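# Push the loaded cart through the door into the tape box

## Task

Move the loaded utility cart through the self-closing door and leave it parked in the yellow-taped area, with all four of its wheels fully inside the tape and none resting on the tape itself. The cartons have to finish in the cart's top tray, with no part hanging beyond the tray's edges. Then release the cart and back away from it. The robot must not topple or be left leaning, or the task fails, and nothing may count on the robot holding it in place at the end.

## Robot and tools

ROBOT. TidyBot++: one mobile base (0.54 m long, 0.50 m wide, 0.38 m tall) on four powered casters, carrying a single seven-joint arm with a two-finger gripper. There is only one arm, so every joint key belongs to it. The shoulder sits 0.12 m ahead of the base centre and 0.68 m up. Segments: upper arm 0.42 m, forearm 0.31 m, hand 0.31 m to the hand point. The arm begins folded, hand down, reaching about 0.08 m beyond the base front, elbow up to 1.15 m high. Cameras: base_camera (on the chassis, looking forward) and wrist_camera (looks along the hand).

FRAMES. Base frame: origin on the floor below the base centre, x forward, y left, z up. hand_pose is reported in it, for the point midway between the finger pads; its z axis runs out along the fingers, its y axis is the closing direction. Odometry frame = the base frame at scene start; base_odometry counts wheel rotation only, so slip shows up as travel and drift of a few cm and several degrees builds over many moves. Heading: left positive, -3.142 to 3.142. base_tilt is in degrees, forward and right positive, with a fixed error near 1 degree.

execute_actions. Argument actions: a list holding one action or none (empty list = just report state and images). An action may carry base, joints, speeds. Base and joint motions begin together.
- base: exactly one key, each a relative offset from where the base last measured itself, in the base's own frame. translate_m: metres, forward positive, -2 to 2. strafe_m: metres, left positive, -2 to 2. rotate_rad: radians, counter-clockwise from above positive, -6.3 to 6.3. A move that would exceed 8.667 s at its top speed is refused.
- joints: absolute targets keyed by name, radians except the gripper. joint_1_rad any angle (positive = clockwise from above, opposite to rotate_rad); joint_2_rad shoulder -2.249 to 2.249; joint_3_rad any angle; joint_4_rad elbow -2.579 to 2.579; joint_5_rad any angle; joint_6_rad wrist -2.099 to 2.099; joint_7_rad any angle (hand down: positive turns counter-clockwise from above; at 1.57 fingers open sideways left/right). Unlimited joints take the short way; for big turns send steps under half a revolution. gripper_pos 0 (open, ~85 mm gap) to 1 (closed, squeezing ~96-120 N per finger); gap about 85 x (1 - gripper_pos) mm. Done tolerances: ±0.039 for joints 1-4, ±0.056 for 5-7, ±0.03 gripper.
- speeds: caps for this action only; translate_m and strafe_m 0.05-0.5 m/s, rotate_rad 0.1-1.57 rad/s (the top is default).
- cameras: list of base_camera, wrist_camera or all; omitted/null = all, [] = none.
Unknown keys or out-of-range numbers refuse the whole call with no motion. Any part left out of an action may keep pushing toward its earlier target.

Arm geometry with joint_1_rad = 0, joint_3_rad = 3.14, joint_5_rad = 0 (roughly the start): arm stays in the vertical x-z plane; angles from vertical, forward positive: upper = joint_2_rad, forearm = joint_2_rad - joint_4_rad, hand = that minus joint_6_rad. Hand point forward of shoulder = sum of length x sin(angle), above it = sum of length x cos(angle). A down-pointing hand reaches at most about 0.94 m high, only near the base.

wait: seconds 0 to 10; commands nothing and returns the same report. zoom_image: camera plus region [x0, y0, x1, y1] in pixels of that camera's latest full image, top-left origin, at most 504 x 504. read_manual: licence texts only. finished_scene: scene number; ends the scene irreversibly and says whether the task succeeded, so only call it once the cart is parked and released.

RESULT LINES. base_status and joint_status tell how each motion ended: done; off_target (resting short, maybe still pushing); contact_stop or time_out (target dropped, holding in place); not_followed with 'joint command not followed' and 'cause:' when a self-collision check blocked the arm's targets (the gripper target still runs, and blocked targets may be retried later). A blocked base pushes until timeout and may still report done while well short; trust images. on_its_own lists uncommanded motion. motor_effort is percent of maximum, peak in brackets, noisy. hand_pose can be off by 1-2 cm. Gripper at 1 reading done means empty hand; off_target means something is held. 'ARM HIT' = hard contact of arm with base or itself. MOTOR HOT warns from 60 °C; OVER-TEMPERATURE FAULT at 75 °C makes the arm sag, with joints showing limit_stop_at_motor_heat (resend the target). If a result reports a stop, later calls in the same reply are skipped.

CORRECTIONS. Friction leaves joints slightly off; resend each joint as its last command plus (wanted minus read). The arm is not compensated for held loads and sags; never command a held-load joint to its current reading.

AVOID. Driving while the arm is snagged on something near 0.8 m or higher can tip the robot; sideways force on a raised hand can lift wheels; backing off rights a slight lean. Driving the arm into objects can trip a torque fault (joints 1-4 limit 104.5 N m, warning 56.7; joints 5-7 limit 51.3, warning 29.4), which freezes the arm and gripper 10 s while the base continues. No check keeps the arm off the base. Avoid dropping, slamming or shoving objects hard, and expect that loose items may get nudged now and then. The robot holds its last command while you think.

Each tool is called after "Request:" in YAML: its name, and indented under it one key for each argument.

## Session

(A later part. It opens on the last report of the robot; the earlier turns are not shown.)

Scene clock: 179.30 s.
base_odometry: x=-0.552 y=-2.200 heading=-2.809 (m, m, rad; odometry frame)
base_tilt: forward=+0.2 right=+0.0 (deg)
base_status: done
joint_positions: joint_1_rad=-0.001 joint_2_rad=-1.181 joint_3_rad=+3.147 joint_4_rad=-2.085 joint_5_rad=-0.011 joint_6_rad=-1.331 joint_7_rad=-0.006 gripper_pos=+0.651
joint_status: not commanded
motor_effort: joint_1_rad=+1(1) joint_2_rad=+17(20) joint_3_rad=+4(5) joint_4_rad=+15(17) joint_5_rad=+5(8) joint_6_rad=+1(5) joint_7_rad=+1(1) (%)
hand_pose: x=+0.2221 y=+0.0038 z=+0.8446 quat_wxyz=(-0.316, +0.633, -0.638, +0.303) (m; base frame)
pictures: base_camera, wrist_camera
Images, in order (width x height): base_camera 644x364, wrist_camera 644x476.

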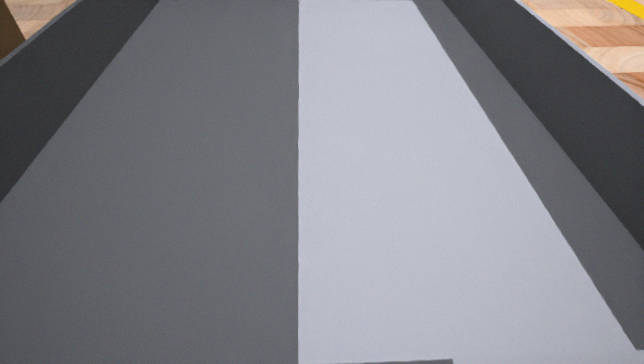

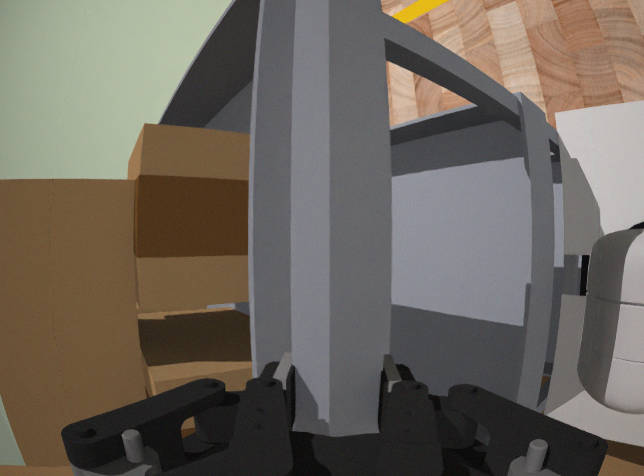

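Request:
execute_actions:
  actions:
    - {"base":{"translate_m":0.3},"speeds":{"translate_m":0.12}}

Request:
execute_actions:
  actions:
    - {"base":{"strafe_m":-0.35},"speeds":{"strafe_m":0.08}}

Scene clock: 184.00 s.
base_odometry: x=-0.835 y=-2.298 heading=-2.809 (m, m, rad; odometry frame)
base_tilt: forward=+0.2 right=+0.0 (deg)
base_status: done
joint_positions: joint_1_rad=-0.001 joint_2_rad=-1.178 joint_3_rad=+3.147 joint_4_rad=-2.085 joint_5_rad=-0.011 joint_6_rad=-1.330 joint_7_rad=-0.006 gripper_pos=+0.651
joint_status: not commanded
motor_effort: joint_1_rad=+0(2) joint_2_rad=+15(17) joint_3_rad=+3(5) joint_4_rad=+15(18) joint_5_rad=+3(5) joint_6_rad=-3(3) joint_7_rad=+0(0) (%)
hand_pose: x=+0.2227 y=+0.0038 z=+0.8445 quat_wxyz=(-0.315, +0.634, -0.638, +0.303) (m; base frame)
pictures: base_camera, wrist_camera
Images, in order (width x height): base_camera 644x364, wrist_camera 644x476.

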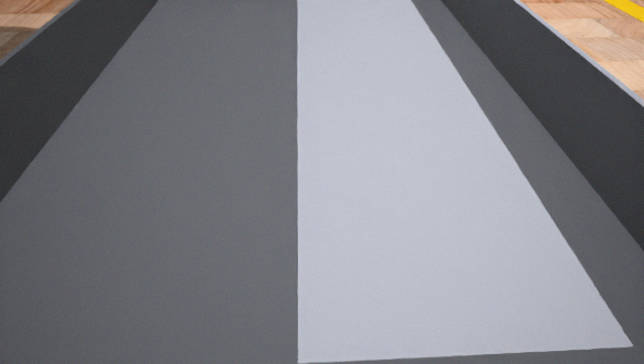

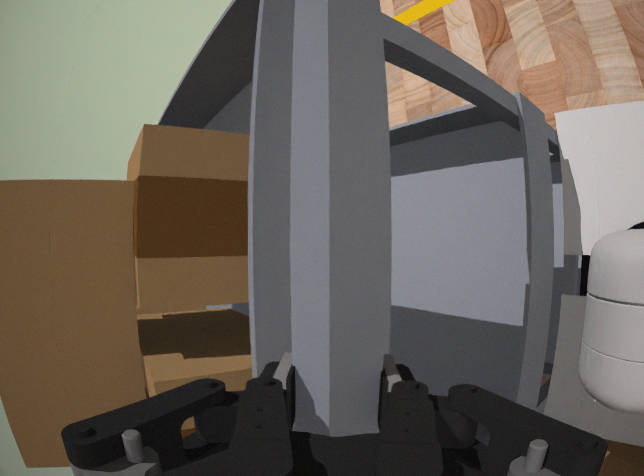

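Scene clock: 188.93 s.
base_odometry: x=-0.949 y=-1.967 heading=-2.809 (m, m, rad; odometry frame)
base_tilt: forward=+0.2 right=+0.0 (deg)
base_status: done
joint_positions: joint_1_rad=-0.004 joint_2_rad=-1.152 joint_3_rad=+3.146 joint_4_rad=-2.097 joint_5_rad=-0.003 joint_6_rad=-1.293 joint_7_rad=-0.005 gripper_pos=+0.651
joint_status: not commanded
motor_effort: joint_1_rad=+2(4) joint_2_rad=+13(15) joint_3_rad=+5(7) joint_4_rad=+18(26) joint_5_rad=+0(6) joint_6_rad=-1(9) joint_7_rad=-3(5) (%)
hand_pose: x=+0.2340 y=+0.0019 z=+0.8445 quat_wxyz=(-0.312, +0.635, -0.637, +0.305) (m; base frame)
pictures: base_camera, wrist_camera
Images, in order (width x height): base_camera 644x364, wrist_camera 644x476.

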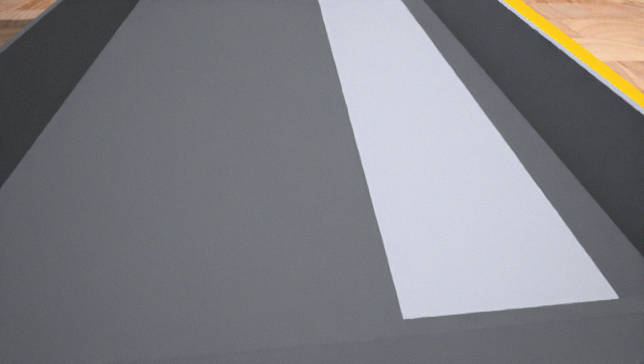

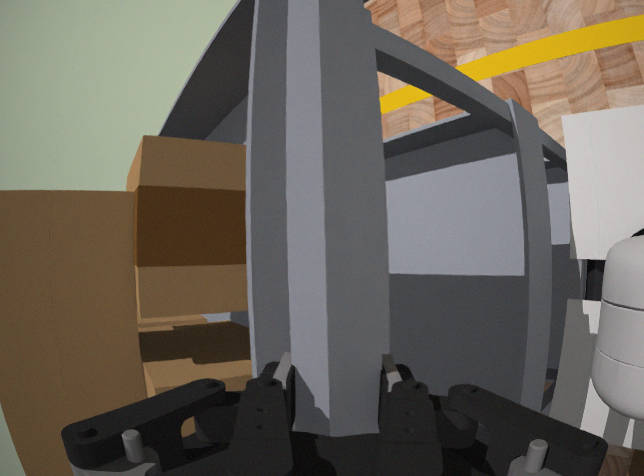

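Tape is roughly 0.45 m right. Continue.

Request:
execute_actions:
  actions:
    - {"base":{"strafe_m":-0.85},"speeds":{"strafe_m":0.13}}

Scene clock: 197.37 s.
base_odometry: x=-1.227 y=-1.164 heading=-2.809 (m, m, rad; odometry frame)
base_tilt: forward=+0.2 right=+0.0 (deg)
base_status: done
joint_positions: joint_1_rad=-0.007 joint_2_rad=-1.153 joint_3_rad=+3.146 joint_4_rad=-2.097 joint_5_rad=-0.003 joint_6_rad=-1.293 joint_7_rad=-0.005 gripper_pos=+0.651
joint_status: not commanded
motor_effort: joint_1_rad=+3(5) joint_2_rad=+14(17) joint_3_rad=+5(6) joint_4_rad=+19(21) joint_5_rad=+5(5) joint_6_rad=+1(10) joint_7_rad=-1(3) (%)
hand_pose: x=+0.2338 y=+0.0020 z=+0.8446 quat_wxyz=(-0.313, +0.636, -0.637, +0.305) (m; base frame)
pictures: base_camera, wrist_camera
Images, in order (width x height): base_camera 644x364, wrist_camera 644x476.

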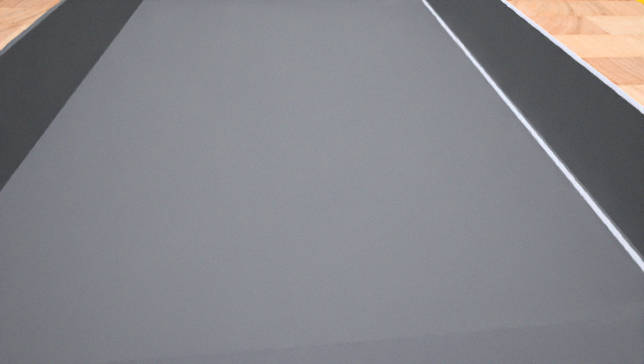

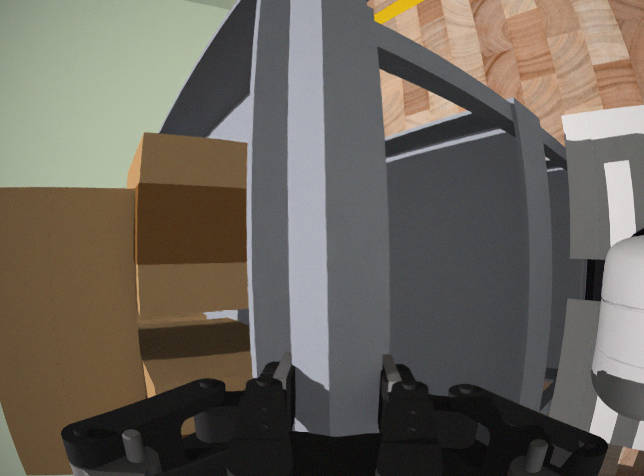

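Request:
execute_actions:
  actions:
    - {"base":{"strafe_m":-0.22},"speeds":{"strafe_m":0.13}}
  cameras: ["base_camera"]

Request:
execute_actions:
  actions:
    - {"joints":{"gripper_pos":0.2,"joint_2_rad":-1.15,"joint_6_rad":-1.3}}
  cameras: []

Request:
execute_actions:
  actions:
    - {"base":{"translate_m":-0.07},"speeds":{"translate_m":0.06},"joints":{"joint_4_rad":-1.85,"joint_6_rad":-1.55}}
  cameras: ["wrist_camera"]

Request:
execute_actions:
  actions:
    - {"base":{"strafe_m":0.9},"joints":{"joint_7_rad":1.57,"joint_1_rad":0.6,"joint_2_rad":-0.8,"joint_4_rad":-1.4,"joint_6_rad":-1.9}}

Scene clock: 202.80 s.
base_odometry: x=-1.299 y=-0.957 heading=-2.809 (m, m, rad; odometry frame)
base_tilt: forward=+0.2 right=+0.0 (deg)
base_status: done
joint_positions: joint_1_rad=-0.007 joint_2_rad=-1.150 joint_3_rad=+3.146 joint_4_rad=-2.097 joint_5_rad=-0.003 joint_6_rad=-1.292 joint_7_rad=-0.005 gripper_pos=+0.651
joint_status: not commanded
motor_effort: joint_1_rad=+2(3) joint_2_rad=+12(15) joint_3_rad=+6(6) joint_4_rad=+18(21) joint_5_rad=+7(7) joint_6_rad=-2(9) joint_7_rad=+0(2) (%)
hand_pose: x=+0.2344 y=+0.0021 z=+0.8445 quat_wxyz=(-0.312, +0.636, -0.637, +0.305) (m; base frame)
pictures: base_camera
Images, in order (width x height): base_camera 644x364.

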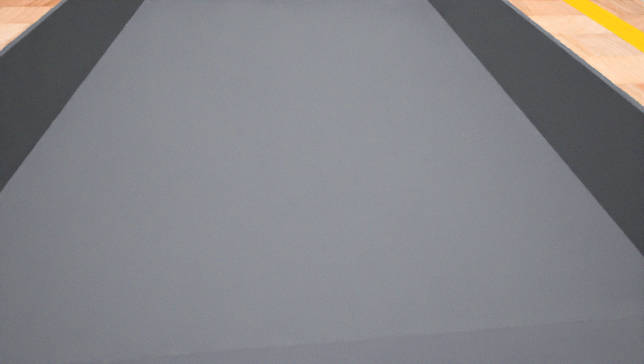

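Scene clock: 203.80 s.
base_odometry: x=-1.299 y=-0.957 heading=-2.809 (m, m, rad; odometry frame)
base_tilt: forward=+0.2 right=+0.0 (deg)
base_status: not commanded
joint_positions: joint_1_rad=-0.006 joint_2_rad=-1.148 joint_3_rad=+3.151 joint_4_rad=-2.098 joint_5_rad=-0.003 joint_6_rad=-1.291 joint_7_rad=-0.005 gripper_pos=+0.200
joint_status: all done
motor_effort: joint_1_rad=-1(2) joint_2_rad=+17(20) joint_3_rad=+1(6) joint_4_rad=+19(22) joint_5_rad=-1(7) joint_6_rad=+6(6) joint_7_rad=+2(0) (%)
hand_pose: x=+0.2349 y=+0.0011 z=+0.8439 quat_wxyz=(-0.312, +0.635, -0.639, +0.303) (m; base frame)
pictures: none
No camera images: the call's "cameras" was empty. Leave "cameras" out to get every camera's image.

Scene clock: 205.47 s.
base_odometry: x=-1.233 y=-0.934 heading=-2.808 (m, m, rad; odometry frame)
base_tilt: forward=+0.2 right=+0.0 (deg)
base_status: done
joint_positions: joint_1_rad=-0.006 joint_2_rad=-1.148 joint_3_rad=+3.151 joint_4_rad=-1.860 joint_5_rad=-0.003 joint_6_rad=-1.516 joint_7_rad=-0.005 gripper_pos=+0.200
joint_status: all done
motor_effort: joint_1_rad=-1(1) joint_2_rad=+20(23) joint_3_rad=+2(1) joint_4_rad=+16(20) joint_5_rad=-1(2) joint_6_rad=+6(8) joint_7_rad=+1(1) (%)
hand_pose: x=+0.1871 y=+0.0005 z=+0.9022 quat_wxyz=(-0.316, +0.633, -0.636, +0.307) (m; base frame)
pictures: wrist_camera
Images, in order (width x height): wrist_camera 644x476.

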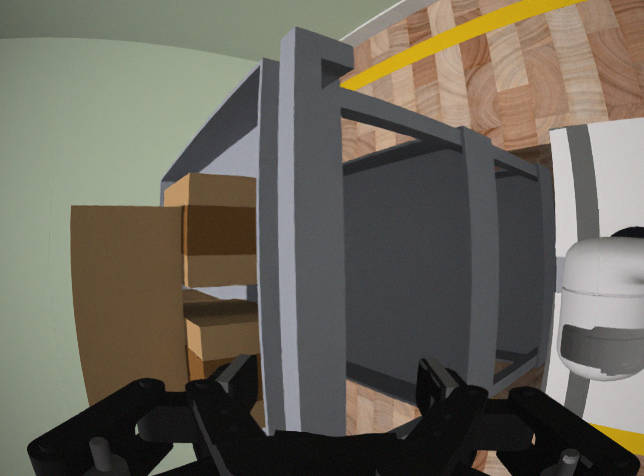

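Scene clock: 208.63 s.
base_odometry: x=-0.938 y=-1.784 heading=-2.808 (m, m, rad; odometry frame)
base_tilt: forward=+0.2 right=+0.0 (deg)
base_status: done
joint_positions: joint_1_rad=+0.585 joint_2_rad=-0.821 joint_3_rad=+3.151 joint_4_rad=-1.414 joint_5_rad=-0.003 joint_6_rad=-1.865 joint_7_rad=+1.531 gripper_pos=+0.200
joint_status: all done
motor_effort: joint_1_rad=-1(1) joint_2_rad=+15(20) joint_3_rad=+1(3) joint_4_rad=+14(17) joint_5_rad=-1(2) joint_6_rad=+6(7) joint_7_rad=+1(1) (%)
hand_pose: x=+0.1724 y=-0.0358 z=+0.9880 quat_wxyz=(+0.087, +0.895, -0.293, +0.324) (m; base frame)
pictures: base_camera, wrist_camera
Images, in order (width x height): base_camera 644x364, wrist_camera 644x476.

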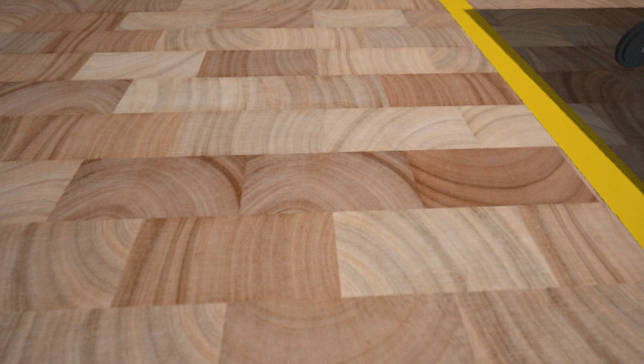

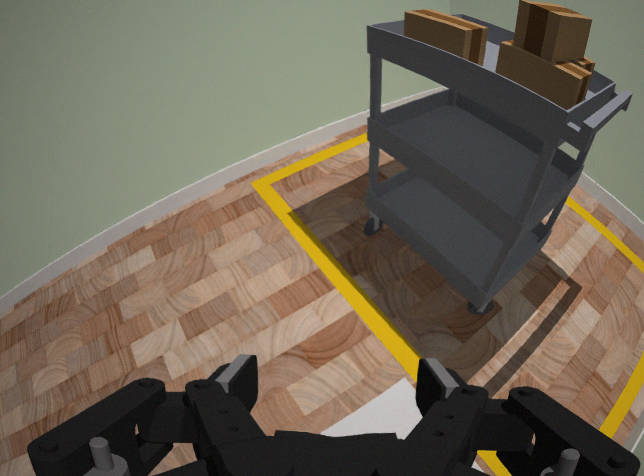

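Request:
finished_scene:
  scene: 1

The scene is finished: the task was done.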